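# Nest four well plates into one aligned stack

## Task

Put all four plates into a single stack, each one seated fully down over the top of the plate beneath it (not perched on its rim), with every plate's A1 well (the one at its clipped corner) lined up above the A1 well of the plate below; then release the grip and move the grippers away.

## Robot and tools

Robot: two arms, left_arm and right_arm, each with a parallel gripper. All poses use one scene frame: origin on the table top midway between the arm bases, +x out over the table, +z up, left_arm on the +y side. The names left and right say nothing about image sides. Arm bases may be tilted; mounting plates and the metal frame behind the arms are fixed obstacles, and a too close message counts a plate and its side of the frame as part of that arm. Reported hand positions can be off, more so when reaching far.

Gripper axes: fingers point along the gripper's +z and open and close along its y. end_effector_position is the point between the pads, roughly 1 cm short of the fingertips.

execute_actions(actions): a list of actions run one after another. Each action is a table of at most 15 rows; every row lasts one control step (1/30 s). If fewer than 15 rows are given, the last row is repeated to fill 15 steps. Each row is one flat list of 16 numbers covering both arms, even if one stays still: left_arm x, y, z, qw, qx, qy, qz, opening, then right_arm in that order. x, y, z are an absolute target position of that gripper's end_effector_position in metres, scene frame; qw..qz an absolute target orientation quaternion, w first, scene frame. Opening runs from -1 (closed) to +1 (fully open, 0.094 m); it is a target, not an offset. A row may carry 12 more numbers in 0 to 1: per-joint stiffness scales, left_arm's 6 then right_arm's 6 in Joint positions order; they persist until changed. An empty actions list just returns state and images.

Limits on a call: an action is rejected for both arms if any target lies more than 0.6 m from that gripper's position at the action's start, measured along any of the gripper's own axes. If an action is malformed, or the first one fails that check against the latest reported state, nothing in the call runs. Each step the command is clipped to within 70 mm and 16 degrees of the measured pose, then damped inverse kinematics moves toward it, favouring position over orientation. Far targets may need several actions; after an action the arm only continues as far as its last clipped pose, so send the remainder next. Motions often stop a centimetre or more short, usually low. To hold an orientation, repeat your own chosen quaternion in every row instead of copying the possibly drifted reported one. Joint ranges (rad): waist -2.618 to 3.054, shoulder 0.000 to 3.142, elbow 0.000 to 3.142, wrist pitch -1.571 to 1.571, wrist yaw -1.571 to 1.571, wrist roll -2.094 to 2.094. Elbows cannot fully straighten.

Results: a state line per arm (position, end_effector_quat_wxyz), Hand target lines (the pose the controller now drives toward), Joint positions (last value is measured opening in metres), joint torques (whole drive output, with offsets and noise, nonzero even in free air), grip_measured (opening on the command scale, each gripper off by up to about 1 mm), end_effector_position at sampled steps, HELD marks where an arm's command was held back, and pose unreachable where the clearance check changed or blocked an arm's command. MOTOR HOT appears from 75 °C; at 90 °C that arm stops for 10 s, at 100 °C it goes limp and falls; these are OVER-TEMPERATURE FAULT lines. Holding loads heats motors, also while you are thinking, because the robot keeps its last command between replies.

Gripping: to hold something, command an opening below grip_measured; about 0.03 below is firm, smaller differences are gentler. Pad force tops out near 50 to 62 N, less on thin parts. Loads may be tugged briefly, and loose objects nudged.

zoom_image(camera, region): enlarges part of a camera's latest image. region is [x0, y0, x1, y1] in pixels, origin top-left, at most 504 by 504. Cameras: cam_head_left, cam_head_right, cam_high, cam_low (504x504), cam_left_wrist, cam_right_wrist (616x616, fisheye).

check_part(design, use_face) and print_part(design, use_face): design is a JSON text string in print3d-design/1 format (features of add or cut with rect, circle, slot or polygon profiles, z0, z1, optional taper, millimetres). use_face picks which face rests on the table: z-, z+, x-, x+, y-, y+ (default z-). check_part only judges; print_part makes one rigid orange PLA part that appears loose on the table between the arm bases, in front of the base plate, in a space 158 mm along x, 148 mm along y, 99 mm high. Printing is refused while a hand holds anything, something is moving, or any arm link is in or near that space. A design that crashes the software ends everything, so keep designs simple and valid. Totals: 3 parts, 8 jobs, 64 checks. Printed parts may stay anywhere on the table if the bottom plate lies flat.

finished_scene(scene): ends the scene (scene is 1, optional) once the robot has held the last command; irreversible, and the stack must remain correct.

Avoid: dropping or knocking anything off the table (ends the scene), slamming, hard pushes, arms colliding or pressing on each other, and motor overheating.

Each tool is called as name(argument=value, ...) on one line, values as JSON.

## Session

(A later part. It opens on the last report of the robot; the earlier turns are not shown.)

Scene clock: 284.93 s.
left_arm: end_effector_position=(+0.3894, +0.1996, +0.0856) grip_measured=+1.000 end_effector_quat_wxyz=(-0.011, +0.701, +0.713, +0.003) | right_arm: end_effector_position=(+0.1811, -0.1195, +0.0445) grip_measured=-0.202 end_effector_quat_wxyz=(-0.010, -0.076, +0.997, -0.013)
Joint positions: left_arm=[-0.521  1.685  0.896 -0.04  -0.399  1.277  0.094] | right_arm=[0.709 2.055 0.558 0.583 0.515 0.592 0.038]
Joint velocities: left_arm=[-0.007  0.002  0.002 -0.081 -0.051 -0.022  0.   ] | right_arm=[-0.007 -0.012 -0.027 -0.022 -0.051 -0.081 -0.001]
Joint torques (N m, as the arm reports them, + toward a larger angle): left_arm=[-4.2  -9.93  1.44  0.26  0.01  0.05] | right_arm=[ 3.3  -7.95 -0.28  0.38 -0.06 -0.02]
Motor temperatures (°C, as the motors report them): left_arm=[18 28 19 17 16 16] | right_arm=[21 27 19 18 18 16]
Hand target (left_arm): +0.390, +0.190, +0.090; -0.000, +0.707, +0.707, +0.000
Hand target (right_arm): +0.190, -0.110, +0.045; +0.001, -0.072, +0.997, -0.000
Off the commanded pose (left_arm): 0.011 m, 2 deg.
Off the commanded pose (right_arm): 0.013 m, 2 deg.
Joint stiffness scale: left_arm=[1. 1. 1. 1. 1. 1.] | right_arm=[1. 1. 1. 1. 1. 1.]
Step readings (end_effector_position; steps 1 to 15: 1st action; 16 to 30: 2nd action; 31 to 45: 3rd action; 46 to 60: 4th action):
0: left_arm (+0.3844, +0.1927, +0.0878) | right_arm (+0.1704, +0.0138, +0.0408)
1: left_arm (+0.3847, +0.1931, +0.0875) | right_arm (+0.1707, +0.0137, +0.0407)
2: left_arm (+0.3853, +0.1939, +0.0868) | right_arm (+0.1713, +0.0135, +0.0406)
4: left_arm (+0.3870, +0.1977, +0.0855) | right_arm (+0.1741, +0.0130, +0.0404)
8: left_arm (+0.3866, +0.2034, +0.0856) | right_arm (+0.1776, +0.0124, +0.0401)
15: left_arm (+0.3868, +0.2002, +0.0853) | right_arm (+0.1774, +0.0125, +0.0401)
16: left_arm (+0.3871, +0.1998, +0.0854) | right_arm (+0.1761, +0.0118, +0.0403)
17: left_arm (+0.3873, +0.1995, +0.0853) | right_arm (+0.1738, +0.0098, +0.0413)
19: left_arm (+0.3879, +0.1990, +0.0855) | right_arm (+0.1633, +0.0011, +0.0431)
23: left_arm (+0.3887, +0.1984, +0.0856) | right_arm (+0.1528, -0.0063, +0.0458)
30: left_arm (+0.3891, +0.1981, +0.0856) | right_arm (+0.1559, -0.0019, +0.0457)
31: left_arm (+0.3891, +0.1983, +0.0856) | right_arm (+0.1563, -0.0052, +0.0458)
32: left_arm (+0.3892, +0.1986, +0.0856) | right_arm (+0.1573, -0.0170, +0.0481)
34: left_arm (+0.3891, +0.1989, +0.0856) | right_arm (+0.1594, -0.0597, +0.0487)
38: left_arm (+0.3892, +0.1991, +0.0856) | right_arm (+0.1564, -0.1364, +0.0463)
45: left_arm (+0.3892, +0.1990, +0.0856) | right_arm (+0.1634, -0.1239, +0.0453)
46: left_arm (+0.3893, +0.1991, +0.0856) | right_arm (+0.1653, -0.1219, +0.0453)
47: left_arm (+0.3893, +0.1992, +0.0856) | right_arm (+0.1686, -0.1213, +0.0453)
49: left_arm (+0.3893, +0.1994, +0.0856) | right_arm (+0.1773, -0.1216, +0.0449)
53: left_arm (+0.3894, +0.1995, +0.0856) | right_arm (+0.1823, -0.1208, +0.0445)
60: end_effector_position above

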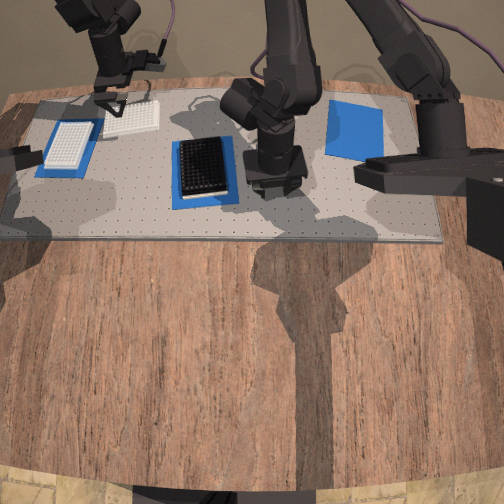

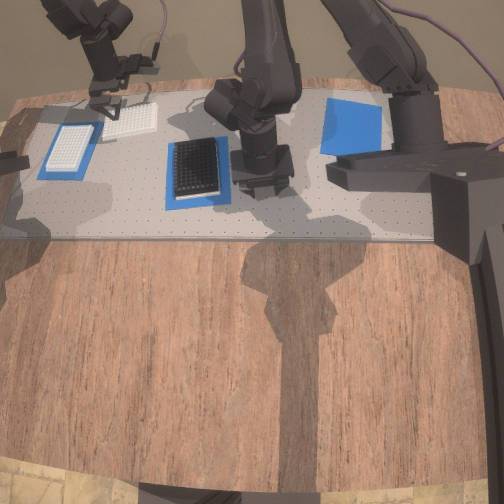

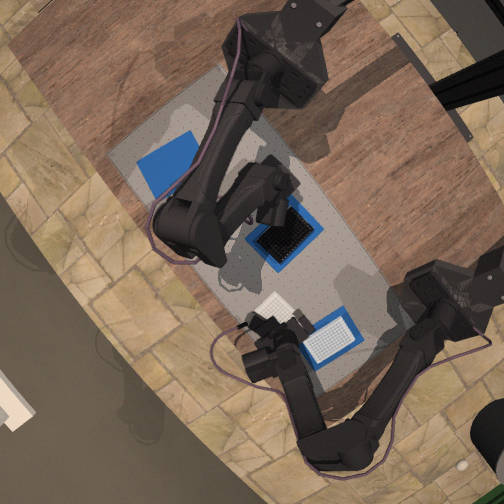

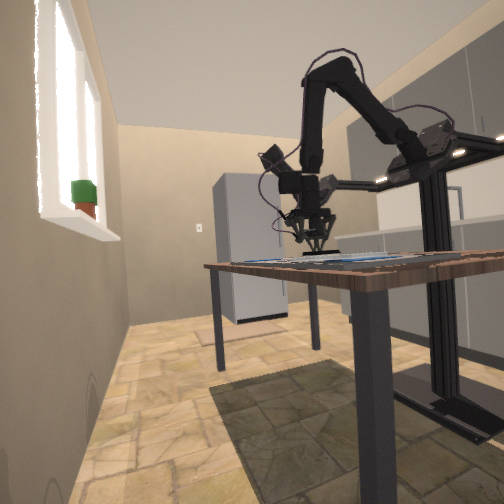

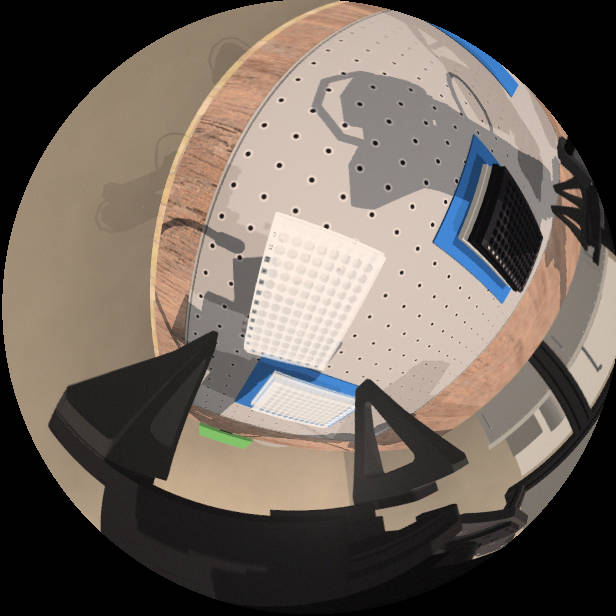

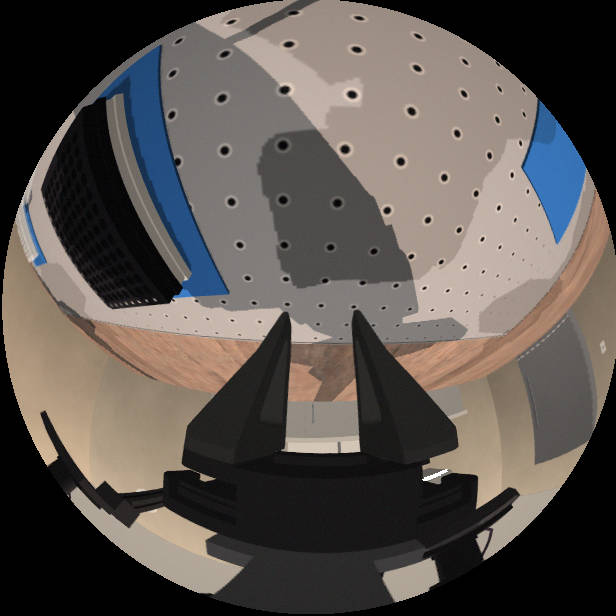

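print_part(design={"format":"print3d-design/1","features":[{"op":"add","profile":{"rect":{"cx":0,"cy":0,"w":146,"h":103.4}},"z0":0,"z1":52},{"op":"cut","profile":{"rect":{"cx":0,"cy":0,"w":129.4,"h":86.8}},"z0":1.2,"z1":41},{"op":"cut","profile":{"rect":{"cx":0,"cy":0,"w":129.4,"h":86.8}},"z0":41,"z1":52,"taper":5.5},{"op":"cut","profile":{"rect":{"cx":0,"cy":0,"w":106,"h":120}},"z0":1.2,"z1":52},{"op":"cut","profile":{"rect":{"cx":0,"cy":0,"w":156,"h":64}},"z0":1.2,"z1":52},{"op":"cut","profile":{"rect":{"cx":0,"cy":0,"w":106,"h":64}},"z0":0,"z1":2}]})

execute_actions(actions=[[[0.39,0.17,0.06,0,0.707,0.707,0,1,0.25,-0.15,0.1,0,-0.072,0.997,0,1]],[[0.392,0.17,0.05,0,0.707,0.707,0,1,0.25,-0.15,0.1,0,-0.072,0.997,0,1]]])

Part 1 is printed: 1.73 h, 49.2 g of filament, 260 layers; 146.0 x 103.4 x 52.0 mm as designed. It stands on the bare table between the two arms' bases, on the arms' side of the base plate (DECK), not on it. This print cost $6.25. Before another print, move this part until the middle of its box is at least 110 mm from the next part's box. Left: parts 2, jobs 7, checks 63.
The newest observation:
Scene clock: 294.10 s.
left_arm: end_effector_position=(+0.3894, +0.1996, +0.0856) grip_measured=+1.000 end_effector_quat_wxyz=(-0.011, +0.701, +0.713, +0.003) | right_arm: end_effector_position=(+0.1808, -0.1192, +0.0445) grip_measured=-0.202 end_effector_quat_wxyz=(-0.011, -0.078, +0.997, -0.012)
Joint positions: left_arm=[-0.521  1.685  0.896 -0.04  -0.4    1.278  0.094] | right_arm=[0.709 2.055 0.558 0.583 0.513 0.589 0.038]
Joint velocities: left_arm=[-0.007 -0.022  0.007 -0.051 -0.081  0.007  0.   ] | right_arm=[-0.007 -0.002  0.002  0.022 -0.022  0.037  0.   ]
Joint torques (N m, as the arm reports them, + toward a larger angle): no reading
Motor temperatures (°C, as the motors report them): left_arm=[21 44 17 17 16 16] | right_arm=[20 31 18 18 18 16]
Hand target (left_arm): +0.390, +0.190, +0.090; -0.000, +0.707, +0.707, +0.000
Hand target (right_arm): +0.190, -0.110, +0.045; +0.001, -0.072, +0.997, -0.000
Joint stiffness scale: left_arm=[1. 1. 1. 1. 1. 1.] | right_arm=[1. 1. 1. 1. 1. 1.]
camera_intrinsics (this result's frames):
cam_head_left: model=pinhole+radial image_wh=504x504 fovy_deg=58.26 K=[[452.198, 0, 251.402], [0, 452.198, 251.096], [0, 0, 1]] D=[2.32897, 0.837318, 0, 0, 0.0268829, 2.87537, 1.53469, 0.108935]
cam_head_right: model=pinhole+radial image_wh=504x504 fovy_deg=57.656 K=[[457.861, 0, 248.69], [0, 457.861, 252.385], [0, 0, 1]] D=[2.38766, 0.880055, 0, 0, 0.0289671, 2.94783, 1.61302, 0.11738]
cam_high: model=pinhole+radial image_wh=504x504 fovy_deg=55.019 K=[[483.896, 0, 252.467], [0, 483.896, 249.748], [0, 0, 1]] D=[2.7196, 1.14175, 0, 0, 0.0428054, 3.35764, 2.09268, 0.173456]
cam_low: model=pinhole+radial image_wh=504x504 fovy_deg=85.719 K=[[271.568, 0, 251.664], [0, 271.568, 250.46], [0, 0, 1]] D=[0.24698, 0.00941644, 0, 0, 0.0000320605, 0.304924, 0.017259, 0.000129915]
cam_left_wrist: model=fisheye image_wh=616x616 K=[[177.262, 0, 310.473], [0, 176.541, 306.648], [0, 0, 1]] D=[0.068263, -0.0232407, -0.000899618, 0.000495373] theta_max_deg=97.7
cam_right_wrist: model=fisheye image_wh=616x616 K=[[179.509, 0, 311.156], [0, 178.778, 305.794], [0, 0, 1]] D=[0.068263, -0.0232407, -0.000899618, 0.000495373] theta_max_deg=97.7
Images, in order (width x height): cam_head_left 504x504, cam_head_right 504x504, cam_high 504x504, cam_low 504x504, cam_left_wrist 616x616, cam_right_wrist 616x616.

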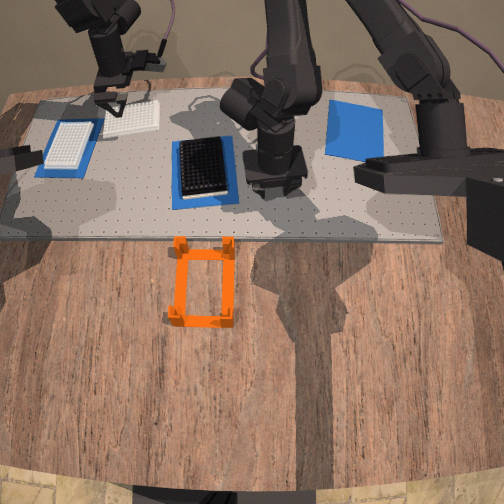

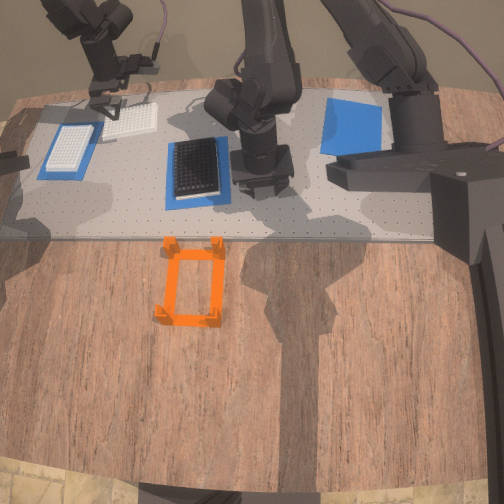

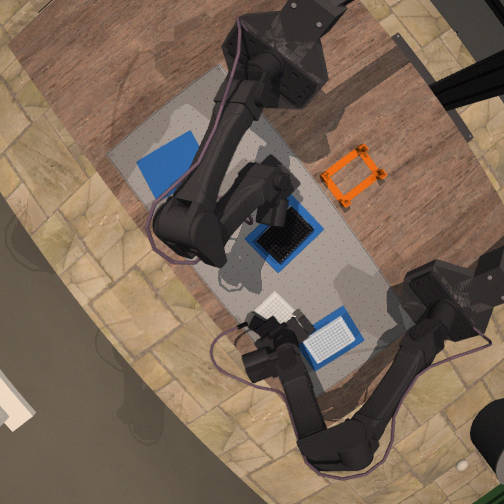

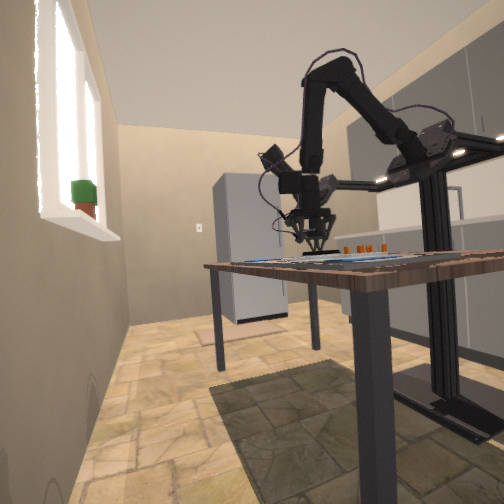

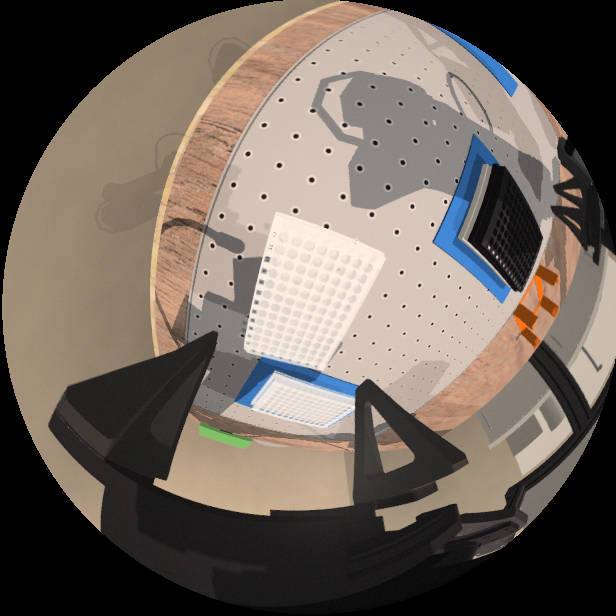

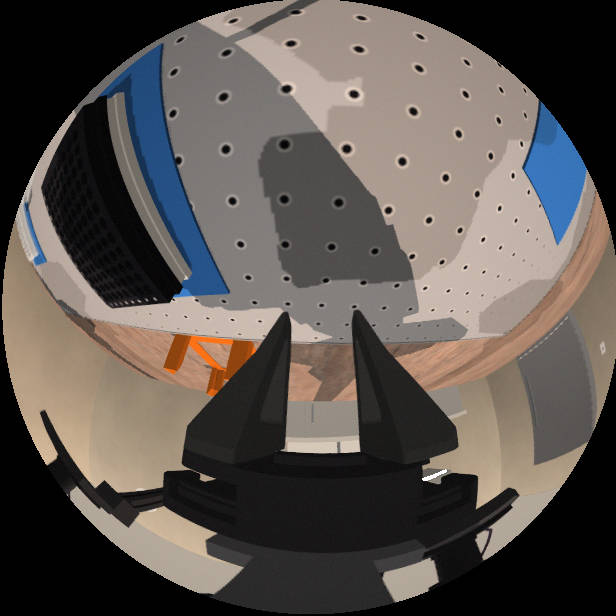

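Scene clock: 295.10 s.
left_arm: end_effector_position=(+0.3804, +0.1776, +0.0504) grip_measured=+1.000 end_effector_quat_wxyz=(-0.016, +0.709, +0.705, -0.002) | right_arm: end_effector_position=(+0.2545, -0.1486, +0.1008) grip_measured=+1.000 end_effector_quat_wxyz=(+0.009, -0.065, +0.998, +0.003)
Joint positions: left_arm=[-0.545  1.853  0.965  0.037 -0.412  1.273  0.094] | right_arm=[0.56  1.583 0.466 0.313 0.414 0.466 0.094]
Joint velocities: left_arm=[-0.012 -0.017  0.007  0.066 -0.007  0.051  0.   ] | right_arm=[-0.007 -0.002 -0.032  0.007 -0.007 -0.051  0.   ]
Joint torques (N m, as the arm reports them, + toward a larger angle): left_arm=[-3.37 -8.97  3.37  0.28  0.11  0.04] | right_arm=[ 2.01 -6.34  0.49  0.2  -0.07 -0.04]
Motor temperatures (°C, as the motors report them): left_arm=[21 44 17 17 16 16] | right_arm=[20 31 18 18 18 16]
Hand target (left_arm): +0.392, +0.170, +0.050; -0.000, +0.707, +0.707, -0.000
Hand target (right_arm): +0.250, -0.150, +0.100; -0.000, -0.072, +0.997, +0.000
Off the commanded pose (left_arm): 0.014 m, 2 deg.
Off the commanded pose (right_arm): 0.005 m, 1 deg.
Joint stiffness scale: left_arm=[1. 1. 1. 1. 1. 1.] | right_arm=[1. 1. 1. 1. 1. 1.]
Step readings (end_effector_position; steps 1 to 15: 1st action; 16 to 30: 2nd action):
0: left_arm (+0.3894, +0.1996, +0.0856) | right_arm (+0.1808, -0.1192, +0.0445)
1: left_arm (+0.3891, +0.1986, +0.0835) | right_arm (+0.1835, -0.1203, +0.0475)
2: left_arm (+0.3903, +0.1952, +0.0788) | right_arm (+0.1909, -0.1267, +0.0551)
4: left_arm (+0.3857, +0.1867, +0.0673) | right_arm (+0.2235, -0.1393, +0.0719)
8: left_arm (+0.3697, +0.1827, +0.0556) | right_arm (+0.2786, -0.1396, +0.0987)
15: left_arm (+0.3709, +0.1825, +0.0551) | right_arm (+0.2627, -0.1450, +0.1011)
16: left_arm (+0.3717, +0.1821, +0.0547) | right_arm (+0.2608, -0.1459, +0.1010)
17: left_arm (+0.3734, +0.1811, +0.0536) | right_arm (+0.2593, -0.1465, +0.1010)
19: left_arm (+0.3770, +0.1790, +0.0514) | right_arm (+0.2573, -0.1473, +0.1009)
23: left_arm (+0.3801, +0.1777, +0.0505) | right_arm (+0.2554, -0.1481, +0.1008)
30: end_effector_position above

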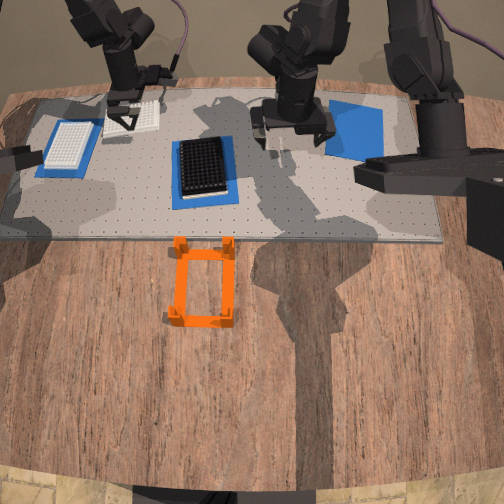

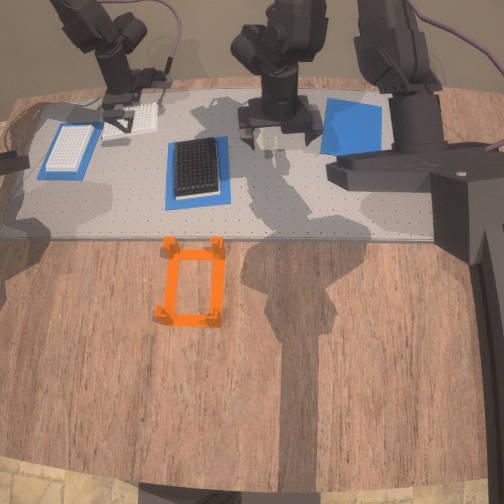

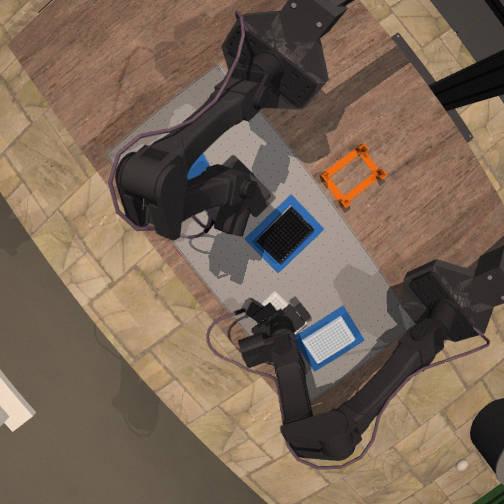

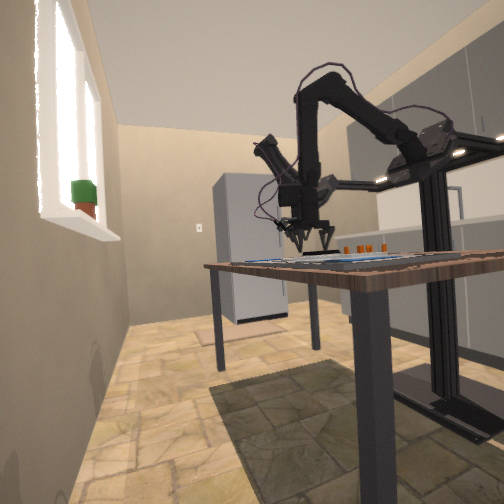

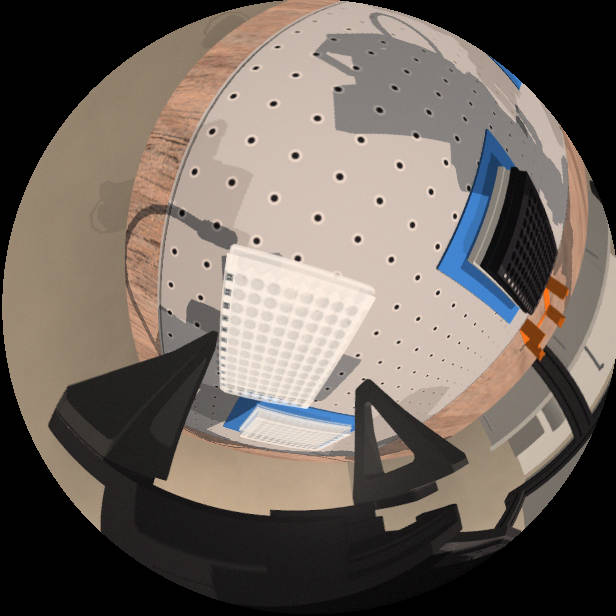

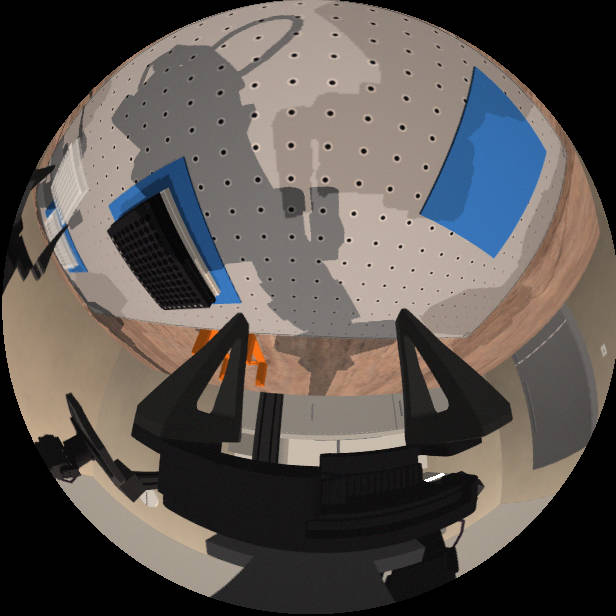

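execute_actions(actions=[[[0.402,0.172,0.048,0,0.707,0.707,0,1,0.25,-0.15,0.1,0,-0.072,0.997,0,1]],[[0.402,0.172,0.04,0,0.707,0.707,0,1,0.25,-0.15,0.1,0,-0.072,0.997,0,1]]])

zoom_image(camera="cam_head_left", region=[80,60,190,170])

Scene clock: 301.10 s.
left_arm: end_effector_position=(+0.3894, +0.1778, +0.0400) grip_measured=+1.000 end_effector_quat_wxyz=(-0.016, +0.709, +0.705, -0.001) | right_arm: end_effector_position=(+0.2543, -0.1486, +0.1008) grip_measured=+1.000 end_effector_quat_wxyz=(+0.008, -0.065, +0.998, +0.003)
Joint positions: left_arm=[-0.527  1.893  1.016  0.033 -0.401  1.291  0.094] | right_arm=[0.56  1.583 0.466 0.312 0.414 0.466 0.094]
Joint velocities: left_arm=[-0.002  0.002  0.002 -0.007 -0.022  0.022  0.   ] | right_arm=[-0.017 -0.002  0.012 -0.022 -0.051 -0.007  0.   ]
Joint torques (N m, as the arm reports them, + toward a larger angle): left_arm=[-3.06 -9.75  3.35  0.23  0.17  0.05] | right_arm=[ 2.02 -6.33  0.52  0.2  -0.03 -0.05]
Motor temperatures (°C, as the motors report them): left_arm=[21 44 18 17 16 16] | right_arm=[19 30 18 18 18 16]
Hand target (left_arm): +0.402, +0.172, +0.040; -0.000, +0.707, +0.707, -0.000
Hand target (right_arm): +0.250, -0.150, +0.100; +0.000, -0.072, +0.997, +0.000
Off the commanded pose (left_arm): 0.014 m, 2 deg.
Off the commanded pose (right_arm): 0.005 m, 1 deg.
Joint stiffness scale: left_arm=[1. 1. 1. 1. 1. 1.] | right_arm=[1. 1. 1. 1. 1. 1.]
Step readings (end_effector_position; steps 1 to 15: 1st action; 16 to 30: 2nd action):
0: left_arm (+0.3804, +0.1776, +0.0504) | right_arm (+0.2543, -0.1486, +0.1008)
1: left_arm (+0.3813, +0.1775, +0.0503) | right_arm (+0.2543, -0.1486, +0.1008)
2: left_arm (+0.3833, +0.1771, +0.0496) | right_arm (+0.2543, -0.1486, +0.1008)
4: left_arm (+0.3896, +0.1765, +0.0487) | right_arm (+0.2543, -0.1486, +0.1008)
8: left_arm (+0.3954, +0.1767, +0.0487) | right_arm (+0.2543, -0.1486, +0.1008)
15: left_arm (+0.3954, +0.1765, +0.0487) | right_arm (+0.2543, -0.1486, +0.1008)
16: left_arm (+0.3950, +0.1764, +0.0481) | right_arm (+0.2543, -0.1486, +0.1008)
17: left_arm (+0.3950, +0.1762, +0.0467) | right_arm (+0.2543, -0.1486, +0.1008)
19: left_arm (+0.3934, +0.1767, +0.0433) | right_arm (+0.2543, -0.1486, +0.1008)
23: left_arm (+0.3895, +0.1780, +0.0400) | right_arm (+0.2543, -0.1486, +0.1008)
30: end_effector_position above

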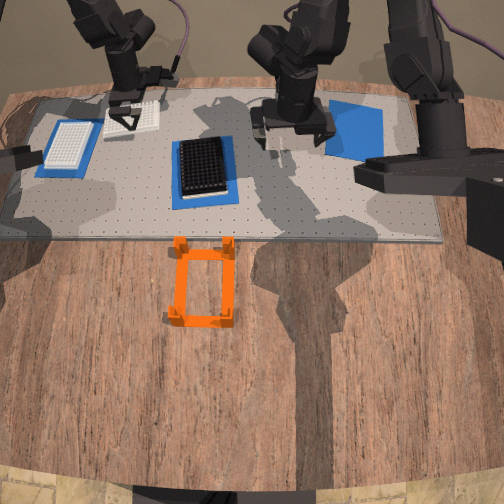

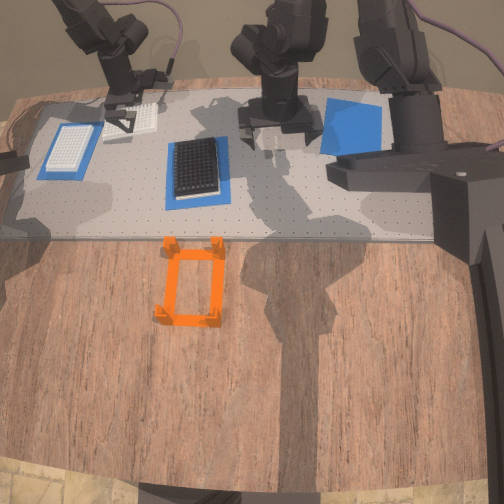

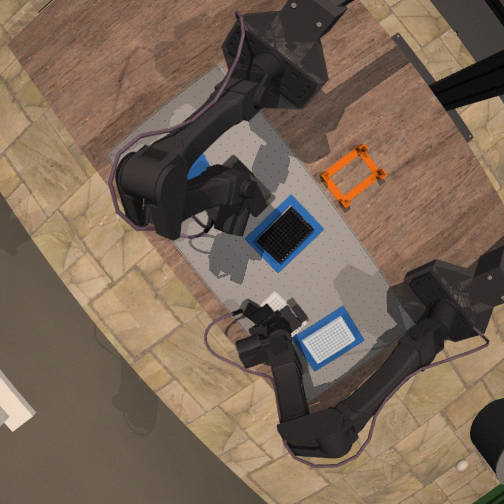

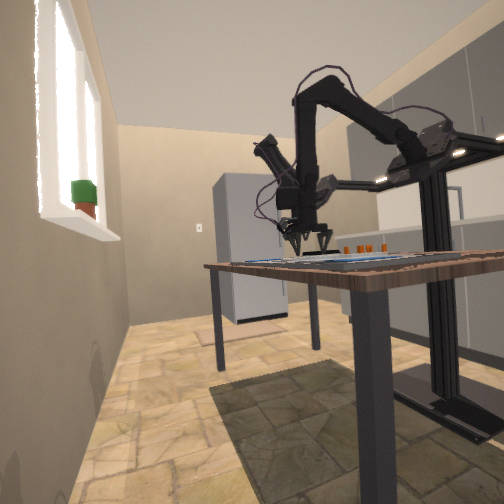

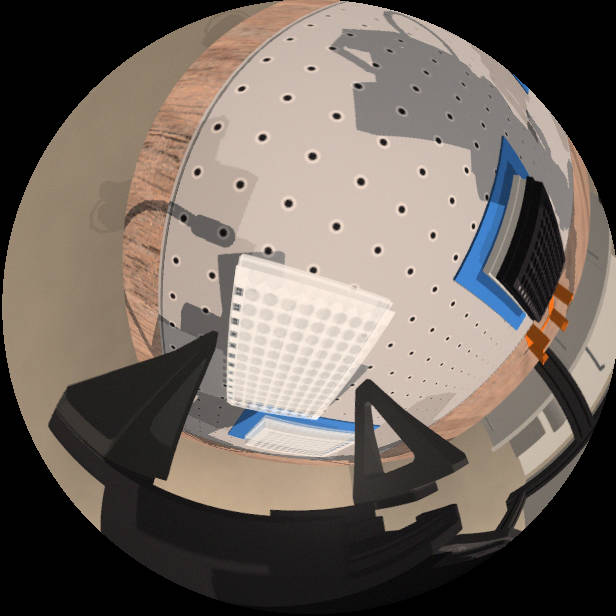

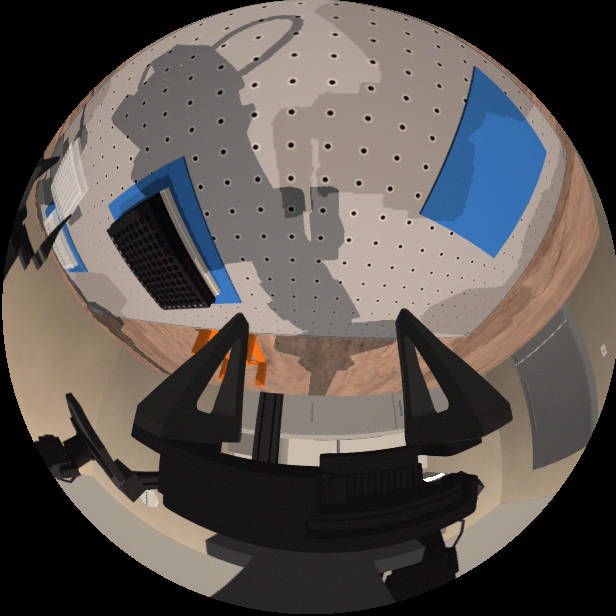

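Region (80, 60, 190, 170) of cam_head_left's 504x504 image, scaled by 4.582, with more detail than that image has.

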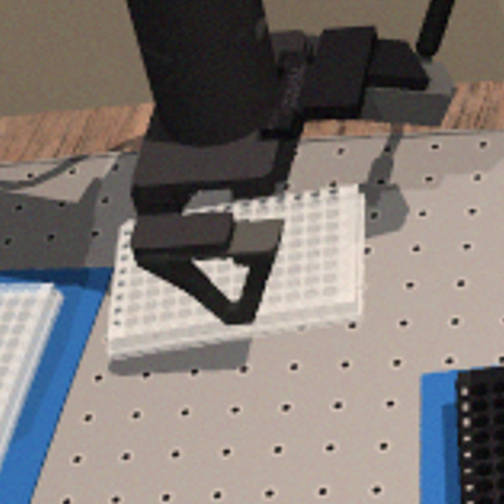

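execute_actions(actions=[[[0.404,0.172,0.032,0,0.707,0.707,0,1,0.25,-0.15,0.1,0,-0.072,0.997,0,1]],[[0.404,0.172,0.023,0,0.707,0.707,0,1,0.25,-0.15,0.1,0,-0.072,0.997,0,1]],[[0.404,0.172,0.023,0,0.707,0.707,0,0.74,0.25,-0.17,0.1,0,-0.072,0.997,0,1]],[[0.39,0.172,0.09,0,0.707,0.707,0,0.74,0.25,-0.2,0.1,0,-0.072,0.997,0,1]],[[0.3,0.14,0.11,0,0.38,0.92,0,0.74,0.25,-0.2,0.1,0,-0.072,0.997,0,1]],[[0.2,0.1,0.11,0,0,1,0,0.74,0.25,-0.2,0.1,0,-0.072,0.997,0,1]],[[0.1,0.05,0.11,0,0,1,0,0.74,0.25,-0.2,0.1,0,-0.072,0.997,0,1]],[[0.01,0.01,0.11,0,0,1,0,0.74,0.25,-0.2,0.1,0,-0.072,0.997,0,1]],[[0.01,0.01,0.09,0,0,1,0,0.74,0.25,-0.2,0.1,0,-0.072,0.997,0,1]]])

zoom_image(camera="cam_head_left", region=[130,190,280,340])

Scene clock: 312.23 s.
left_arm: end_effector_position=(+0.0097, +0.0211, +0.0875) grip_measured=+0.775 end_effector_quat_wxyz=(-0.007, -0.001, +1.000, +0.011) | right_arm: end_effector_position=(+0.2485, -0.1986, +0.0964) grip_measured=+1.000 end_effector_quat_wxyz=(-0.008, -0.073, +0.997, -0.005)
Joint positions: left_arm=[-1.557  2.725  1.056  0.071 -0.822 -1.484  0.083] | right_arm=[0.381 1.539 0.357 0.386 0.287 0.325 0.094]
Joint velocities: left_arm=[-0.012 -0.002 -0.007  0.022  0.007 -0.022 -0.   ] | right_arm=[-0.027 -0.002  0.007 -0.081  0.081 -0.022  0.   ]
Joint torques (N m, as the arm reports them, + toward a larger angle): left_arm=[-7.94 -7.15  2.77  0.05 -0.08  0.04] | right_arm=[ 0.83 -8.43 -2.49  0.48 -0.06 -0.04]
Motor temperatures (°C, as the motors report them): left_arm=[21 43 18 17 16 16] | right_arm=[19 30 18 18 18 16]
Hand target (left_arm): +0.010, +0.010, +0.090; -0.001, +0.000, +1.000, -0.000
Hand target (right_arm): +0.250, -0.200, +0.100; -0.000, -0.072, +0.997, -0.000
Off the commanded pose (left_arm): 0.011 m, 1 deg.
Off the commanded pose (right_arm): 0.004 m, 1 deg.
Joint stiffness scale: left_arm=[1. 1. 1. 1. 1. 1.] | right_arm=[1. 1. 1. 1. 1. 1.]
Step readings (end_effector_position; steps 1 to 15: 1st action; 16 to 30: 2nd action; 31 to 45: 3rd action; 46 to 60: 4th action; 61 to 75: 5th action; 76 to 90: 6th action; 91 to 105: 7th action; 106 to 120: 8th action; 121 to 135: 9th action):
0: left_arm (+0.3894, +0.1777, +0.0400) | right_arm (+0.2543, -0.1486, +0.1008)
1: left_arm (+0.3898, +0.1776, +0.0394) | right_arm (+0.2543, -0.1486, +0.1008)
2: left_arm (+0.3909, +0.1770, +0.0379) | right_arm (+0.2543, -0.1486, +0.1008)
4: left_arm (+0.3924, +0.1770, +0.0348) | right_arm (+0.2543, -0.1486, +0.1008)
8: left_arm (+0.3914, +0.1781, +0.0326) | right_arm (+0.2543, -0.1486, +0.1008)
15: left_arm (+0.3914, +0.1780, +0.0326) | right_arm (+0.2543, -0.1486, +0.1008)
16: left_arm (+0.3914, +0.1779, +0.0319) | right_arm (+0.2543, -0.1486, +0.1008)
17: left_arm (+0.3923, +0.1773, +0.0302) | right_arm (+0.2543, -0.1486, +0.1008)
19: left_arm (+0.3928, +0.1771, +0.0266) | right_arm (+0.2542, -0.1487, +0.1008)
23: left_arm (+0.3902, +0.1783, +0.0234) | right_arm (+0.2542, -0.1487, +0.1008)
30: left_arm (+0.3903, +0.1781, +0.0233) | right_arm (+0.2542, -0.1487, +0.1008)
31: left_arm (+0.3904, +0.1780, +0.0233) | right_arm (+0.2540, -0.1496, +0.1003)
32: left_arm (+0.3904, +0.1780, +0.0233) | right_arm (+0.2543, -0.1535, +0.0994)
34: left_arm (+0.3904, +0.1780, +0.0233) | right_arm (+0.2532, -0.1647, +0.0974)
38: left_arm (+0.3905, +0.1780, +0.0233) | right_arm (+0.2500, -0.1702, +0.0965)
45: left_arm (+0.3905, +0.1779, +0.0233) | right_arm (+0.2493, -0.1687, +0.0965)
46: left_arm (+0.3906, +0.1785, +0.0274) | right_arm (+0.2494, -0.1702, +0.0964)
47: left_arm (+0.3864, +0.1809, +0.0366) | right_arm (+0.2508, -0.1770, +0.0965)
49: left_arm (+0.3848, +0.1812, +0.0590) | right_arm (+0.2512, -0.1958, +0.0965)
53: left_arm (+0.4041, +0.1723, +0.0850) | right_arm (+0.2464, -0.2045, +0.0966)
60: left_arm (+0.4032, +0.1749, +0.0872) | right_arm (+0.2482, -0.1996, +0.0964)
61: left_arm (+0.3993, +0.1743, +0.0877) | right_arm (+0.2483, -0.1994, +0.0964)
62: left_arm (+0.3912, +0.1728, +0.0902) | right_arm (+0.2483, -0.1992, +0.0964)
64: left_arm (+0.3581, +0.1638, +0.0955) | right_arm (+0.2484, -0.1990, +0.0964)
68: left_arm (+0.2941, +0.1473, +0.1074) | right_arm (+0.2485, -0.1987, +0.0964)
75: left_arm (+0.2974, +0.1467, +0.1083) | right_arm (+0.2486, -0.1986, +0.0964)
76: left_arm (+0.2963, +0.1452, +0.1083) | right_arm (+0.2485, -0.1986, +0.0964)
77: left_arm (+0.2910, +0.1397, +0.1094) | right_arm (+0.2485, -0.1986, +0.0964)
79: left_arm (+0.2633, +0.1249, +0.1123) | right_arm (+0.2485, -0.1986, +0.0964)
83: left_arm (+0.1993, +0.1100, +0.1121) | right_arm (+0.2485, -0.1986, +0.0964)
90: left_arm (+0.1936, +0.1121, +0.1084) | right_arm (+0.2485, -0.1986, +0.0964)
91: left_arm (+0.1923, +0.1101, +0.1081) | right_arm (+0.2485, -0.1986, +0.0964)
92: left_arm (+0.1857, +0.1033, +0.1083) | right_arm (+0.2485, -0.1986, +0.0964)
94: left_arm (+0.1541, +0.0896, +0.1110) | right_arm (+0.2485, -0.1986, +0.0964)
98: left_arm (+0.0908, +0.0731, +0.1111) | right_arm (+0.2485, -0.1986, +0.0964)
105: left_arm (+0.0977, +0.0564, +0.1071) | right_arm (+0.2485, -0.1986, +0.0964)
106: left_arm (+0.0971, +0.0522, +0.1068) | right_arm (+0.2485, -0.1986, +0.0964)
107: left_arm (+0.0904, +0.0433, +0.1059) | right_arm (+0.2485, -0.1986, +0.0964)
109: left_arm (+0.0611, +0.0250, +0.1064) | right_arm (+0.2485, -0.1986, +0.0964)
113: left_arm (+0.0101, +0.0110, +0.1080) | right_arm (+0.2485, -0.1986, +0.0964)
120: left_arm (+0.0094, +0.0123, +0.1062) | right_arm (+0.2485, -0.1986, +0.0964)
121: left_arm (+0.0096, +0.0121, +0.1050) | right_arm (+0.2485, -0.1986, +0.0964)
122: left_arm (+0.0095, +0.0113, +0.1023) | right_arm (+0.2485, -0.1986, +0.0964)
124: left_arm (+0.0099, +0.0134, +0.0950) | right_arm (+0.2485, -0.1986, +0.0964)
128: left_arm (+0.0099, +0.0209, +0.0876) | right_arm (+0.2485, -0.1986, +0.0964)
135: end_effector_position above

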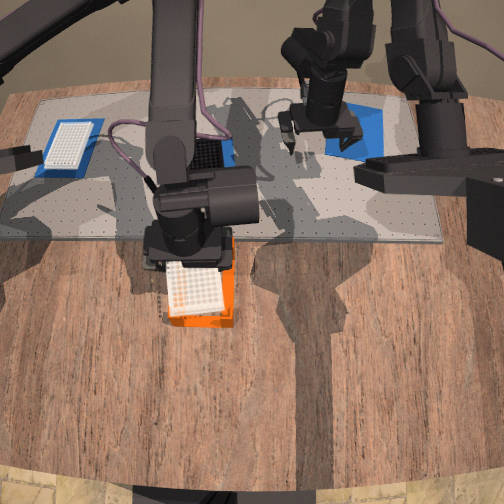

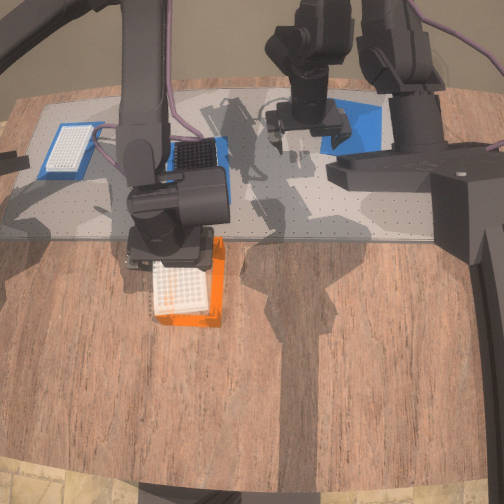

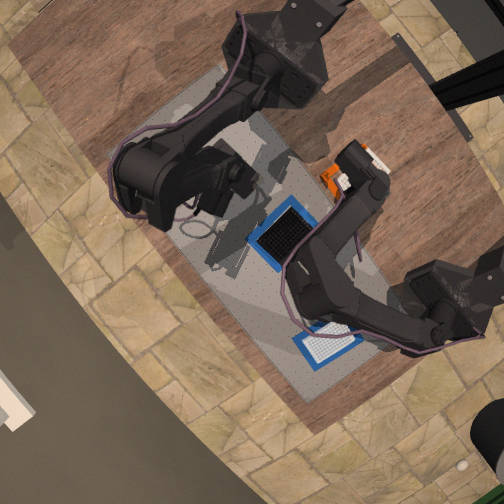

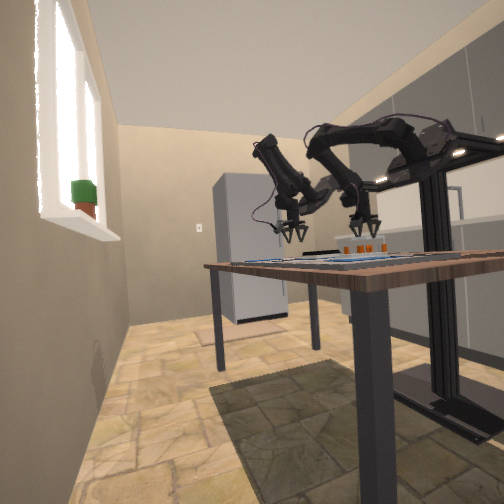

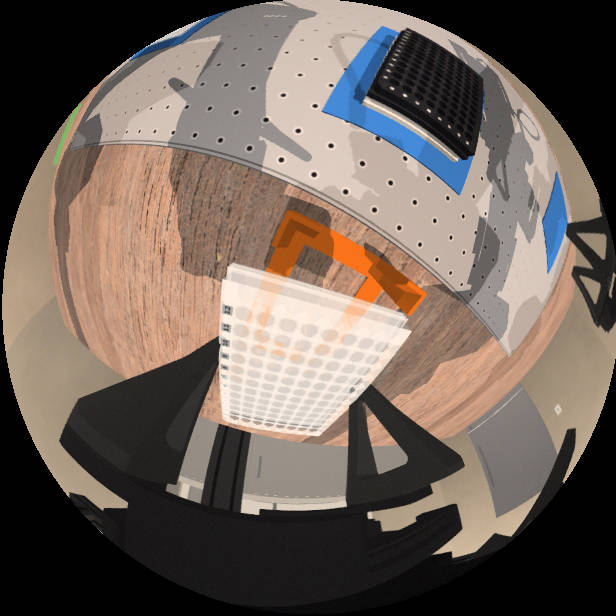

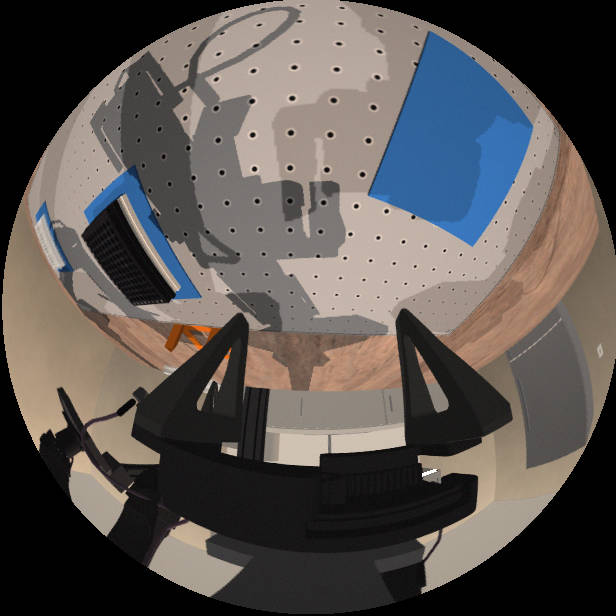

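Region (130, 190, 280, 340) of cam_head_left's 504x504 image, scaled by 3.360, with more detail than that image has.

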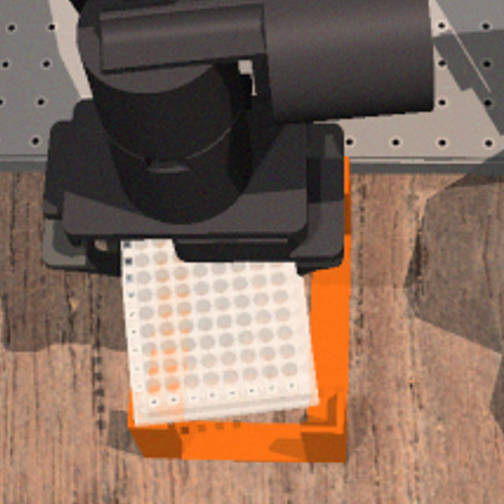

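execute_actions(actions=[[[0.015,-0.008,0.085,0,0.045,0.999,0,0.74,0.25,-0.2,0.1,0,-0.072,0.997,0,1]],[[0.015,-0.01,0.074,0,0.045,0.999,0,0.74,0.25,-0.2,0.1,0,-0.072,0.997,0,1]]])

zoom_image(camera="cam_head_left", region=[130,190,280,340])

zoom_image(camera="cam_left_wrist", region=[180,180,480,480])

Scene clock: 318.20 s.
left_arm: end_effector_position=(+0.0141, +0.0024, +0.0720) grip_measured=+0.775 end_effector_quat_wxyz=(-0.007, +0.048, +0.999, +0.013) | right_arm: end_effector_position=(+0.2485, -0.1986, +0.0964) grip_measured=+1.000 end_effector_quat_wxyz=(-0.008, -0.073, +0.997, -0.005)
Joint positions: left_arm=[-1.516  2.77   1.154  0.055 -0.822 -1.331  0.083] | right_arm=[0.381 1.539 0.357 0.386 0.287 0.325 0.094]
Joint velocities: left_arm=[-0.007  0.007 -0.002  0.051  0.051  0.022  0.001] | right_arm=[-0.007  0.002  0.002 -0.022 -0.037  0.051  0.   ]
Joint torques (N m, as the arm reports them, + toward a larger angle): left_arm=[-8.08 -7.28  2.78  0.14 -0.06  0.03] | right_arm=[ 0.79 -8.4  -2.47  0.47 -0.07 -0.04]
Motor temperatures (°C, as the motors report them): left_arm=[22 42 18 17 16 16] | right_arm=[19 31 18 18 18 16]
Hand target (left_arm): +0.015, -0.010, +0.074; -0.000, +0.045, +0.999, +0.000
Hand target (right_arm): +0.250, -0.200, +0.100; -0.000, -0.072, +0.997, -0.000
Off the commanded pose (left_arm): 0.013 m, 2 deg.
Off the commanded pose (right_arm): 0.004 m, 1 deg.
Joint stiffness scale: left_arm=[1. 1. 1. 1. 1. 1.] | right_arm=[1. 1. 1. 1. 1. 1.]
Step readings (end_effector_position; steps 1 to 15: 1st action; 16 to 30: 2nd action):
0: left_arm (+0.0097, +0.0211, +0.0875) | right_arm (+0.2485, -0.1986, +0.0964)
1: left_arm (+0.0099, +0.0198, +0.0872) | right_arm (+0.2485, -0.1986, +0.0964)
2: left_arm (+0.0098, +0.0162, +0.0860) | right_arm (+0.2485, -0.1986, +0.0964)
4: left_arm (+0.0114, +0.0054, +0.0842) | right_arm (+0.2485, -0.1986, +0.0964)
8: left_arm (+0.0145, -0.0047, +0.0839) | right_arm (+0.2485, -0.1986, +0.0964)
15: left_arm (+0.0144, -0.0039, +0.0839) | right_arm (+0.2485, -0.1986, +0.0964)
16: left_arm (+0.0143, -0.0035, +0.0830) | right_arm (+0.2485, -0.1986, +0.0964)
17: left_arm (+0.0142, -0.0037, +0.0814) | right_arm (+0.2485, -0.1986, +0.0964)
19: left_arm (+0.0142, -0.0024, +0.0768) | right_arm (+0.2485, -0.1986, +0.0964)
23: left_arm (+0.0141, +0.0025, +0.0720) | right_arm (+0.2485, -0.1986, +0.0964)
30: end_effector_position above

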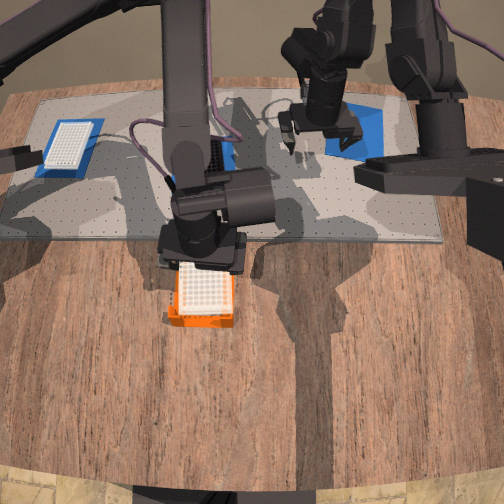

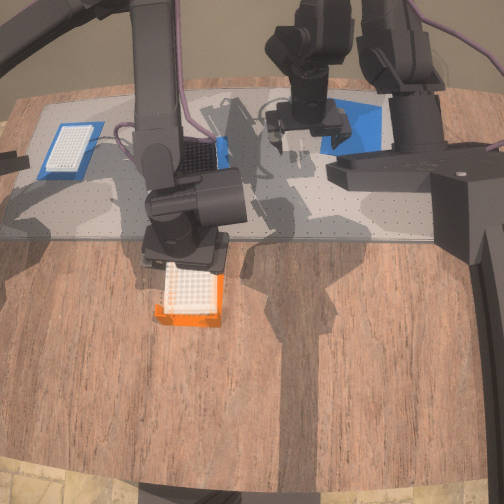

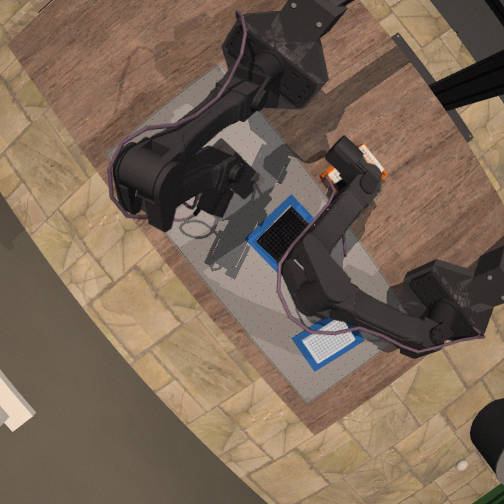

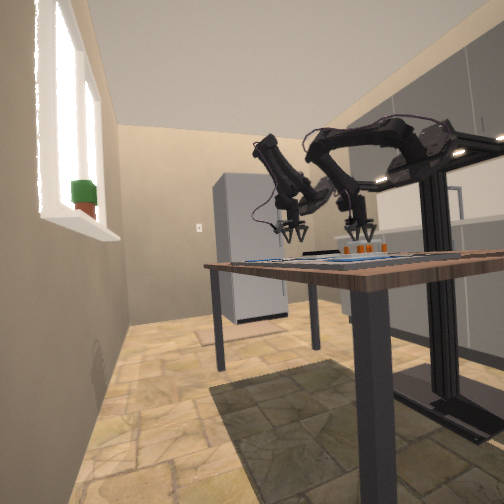

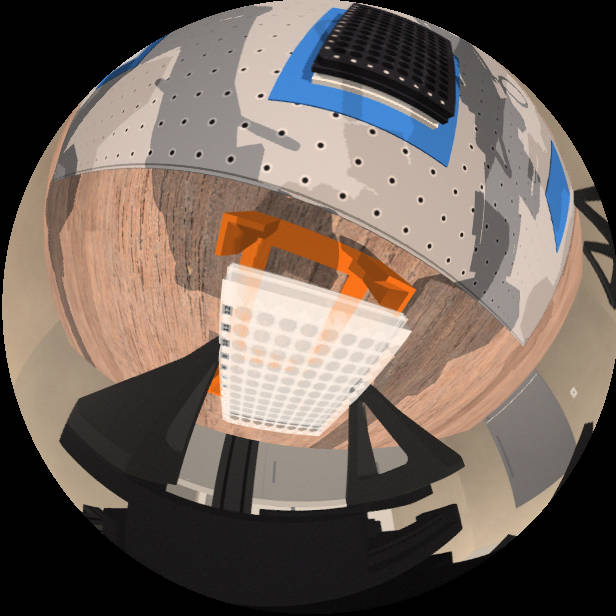

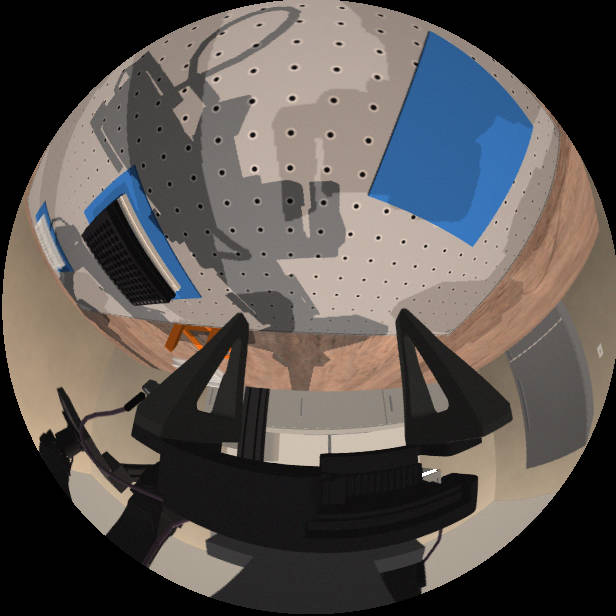

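Region (130, 190, 280, 340) of cam_head_left's 504x504 image, scaled by 3.360, with more detail than that image has.

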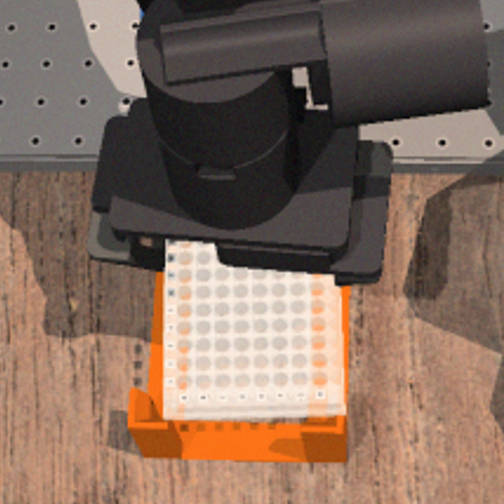

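Region (180, 180, 480, 480) of cam_left_wrist's 616x616 image, scaled by 1.680, with more detail than that image has.

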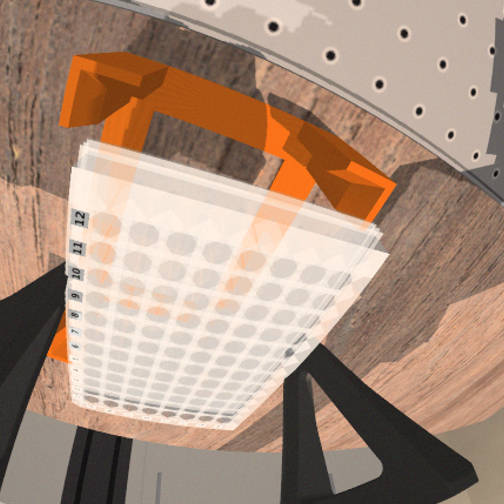

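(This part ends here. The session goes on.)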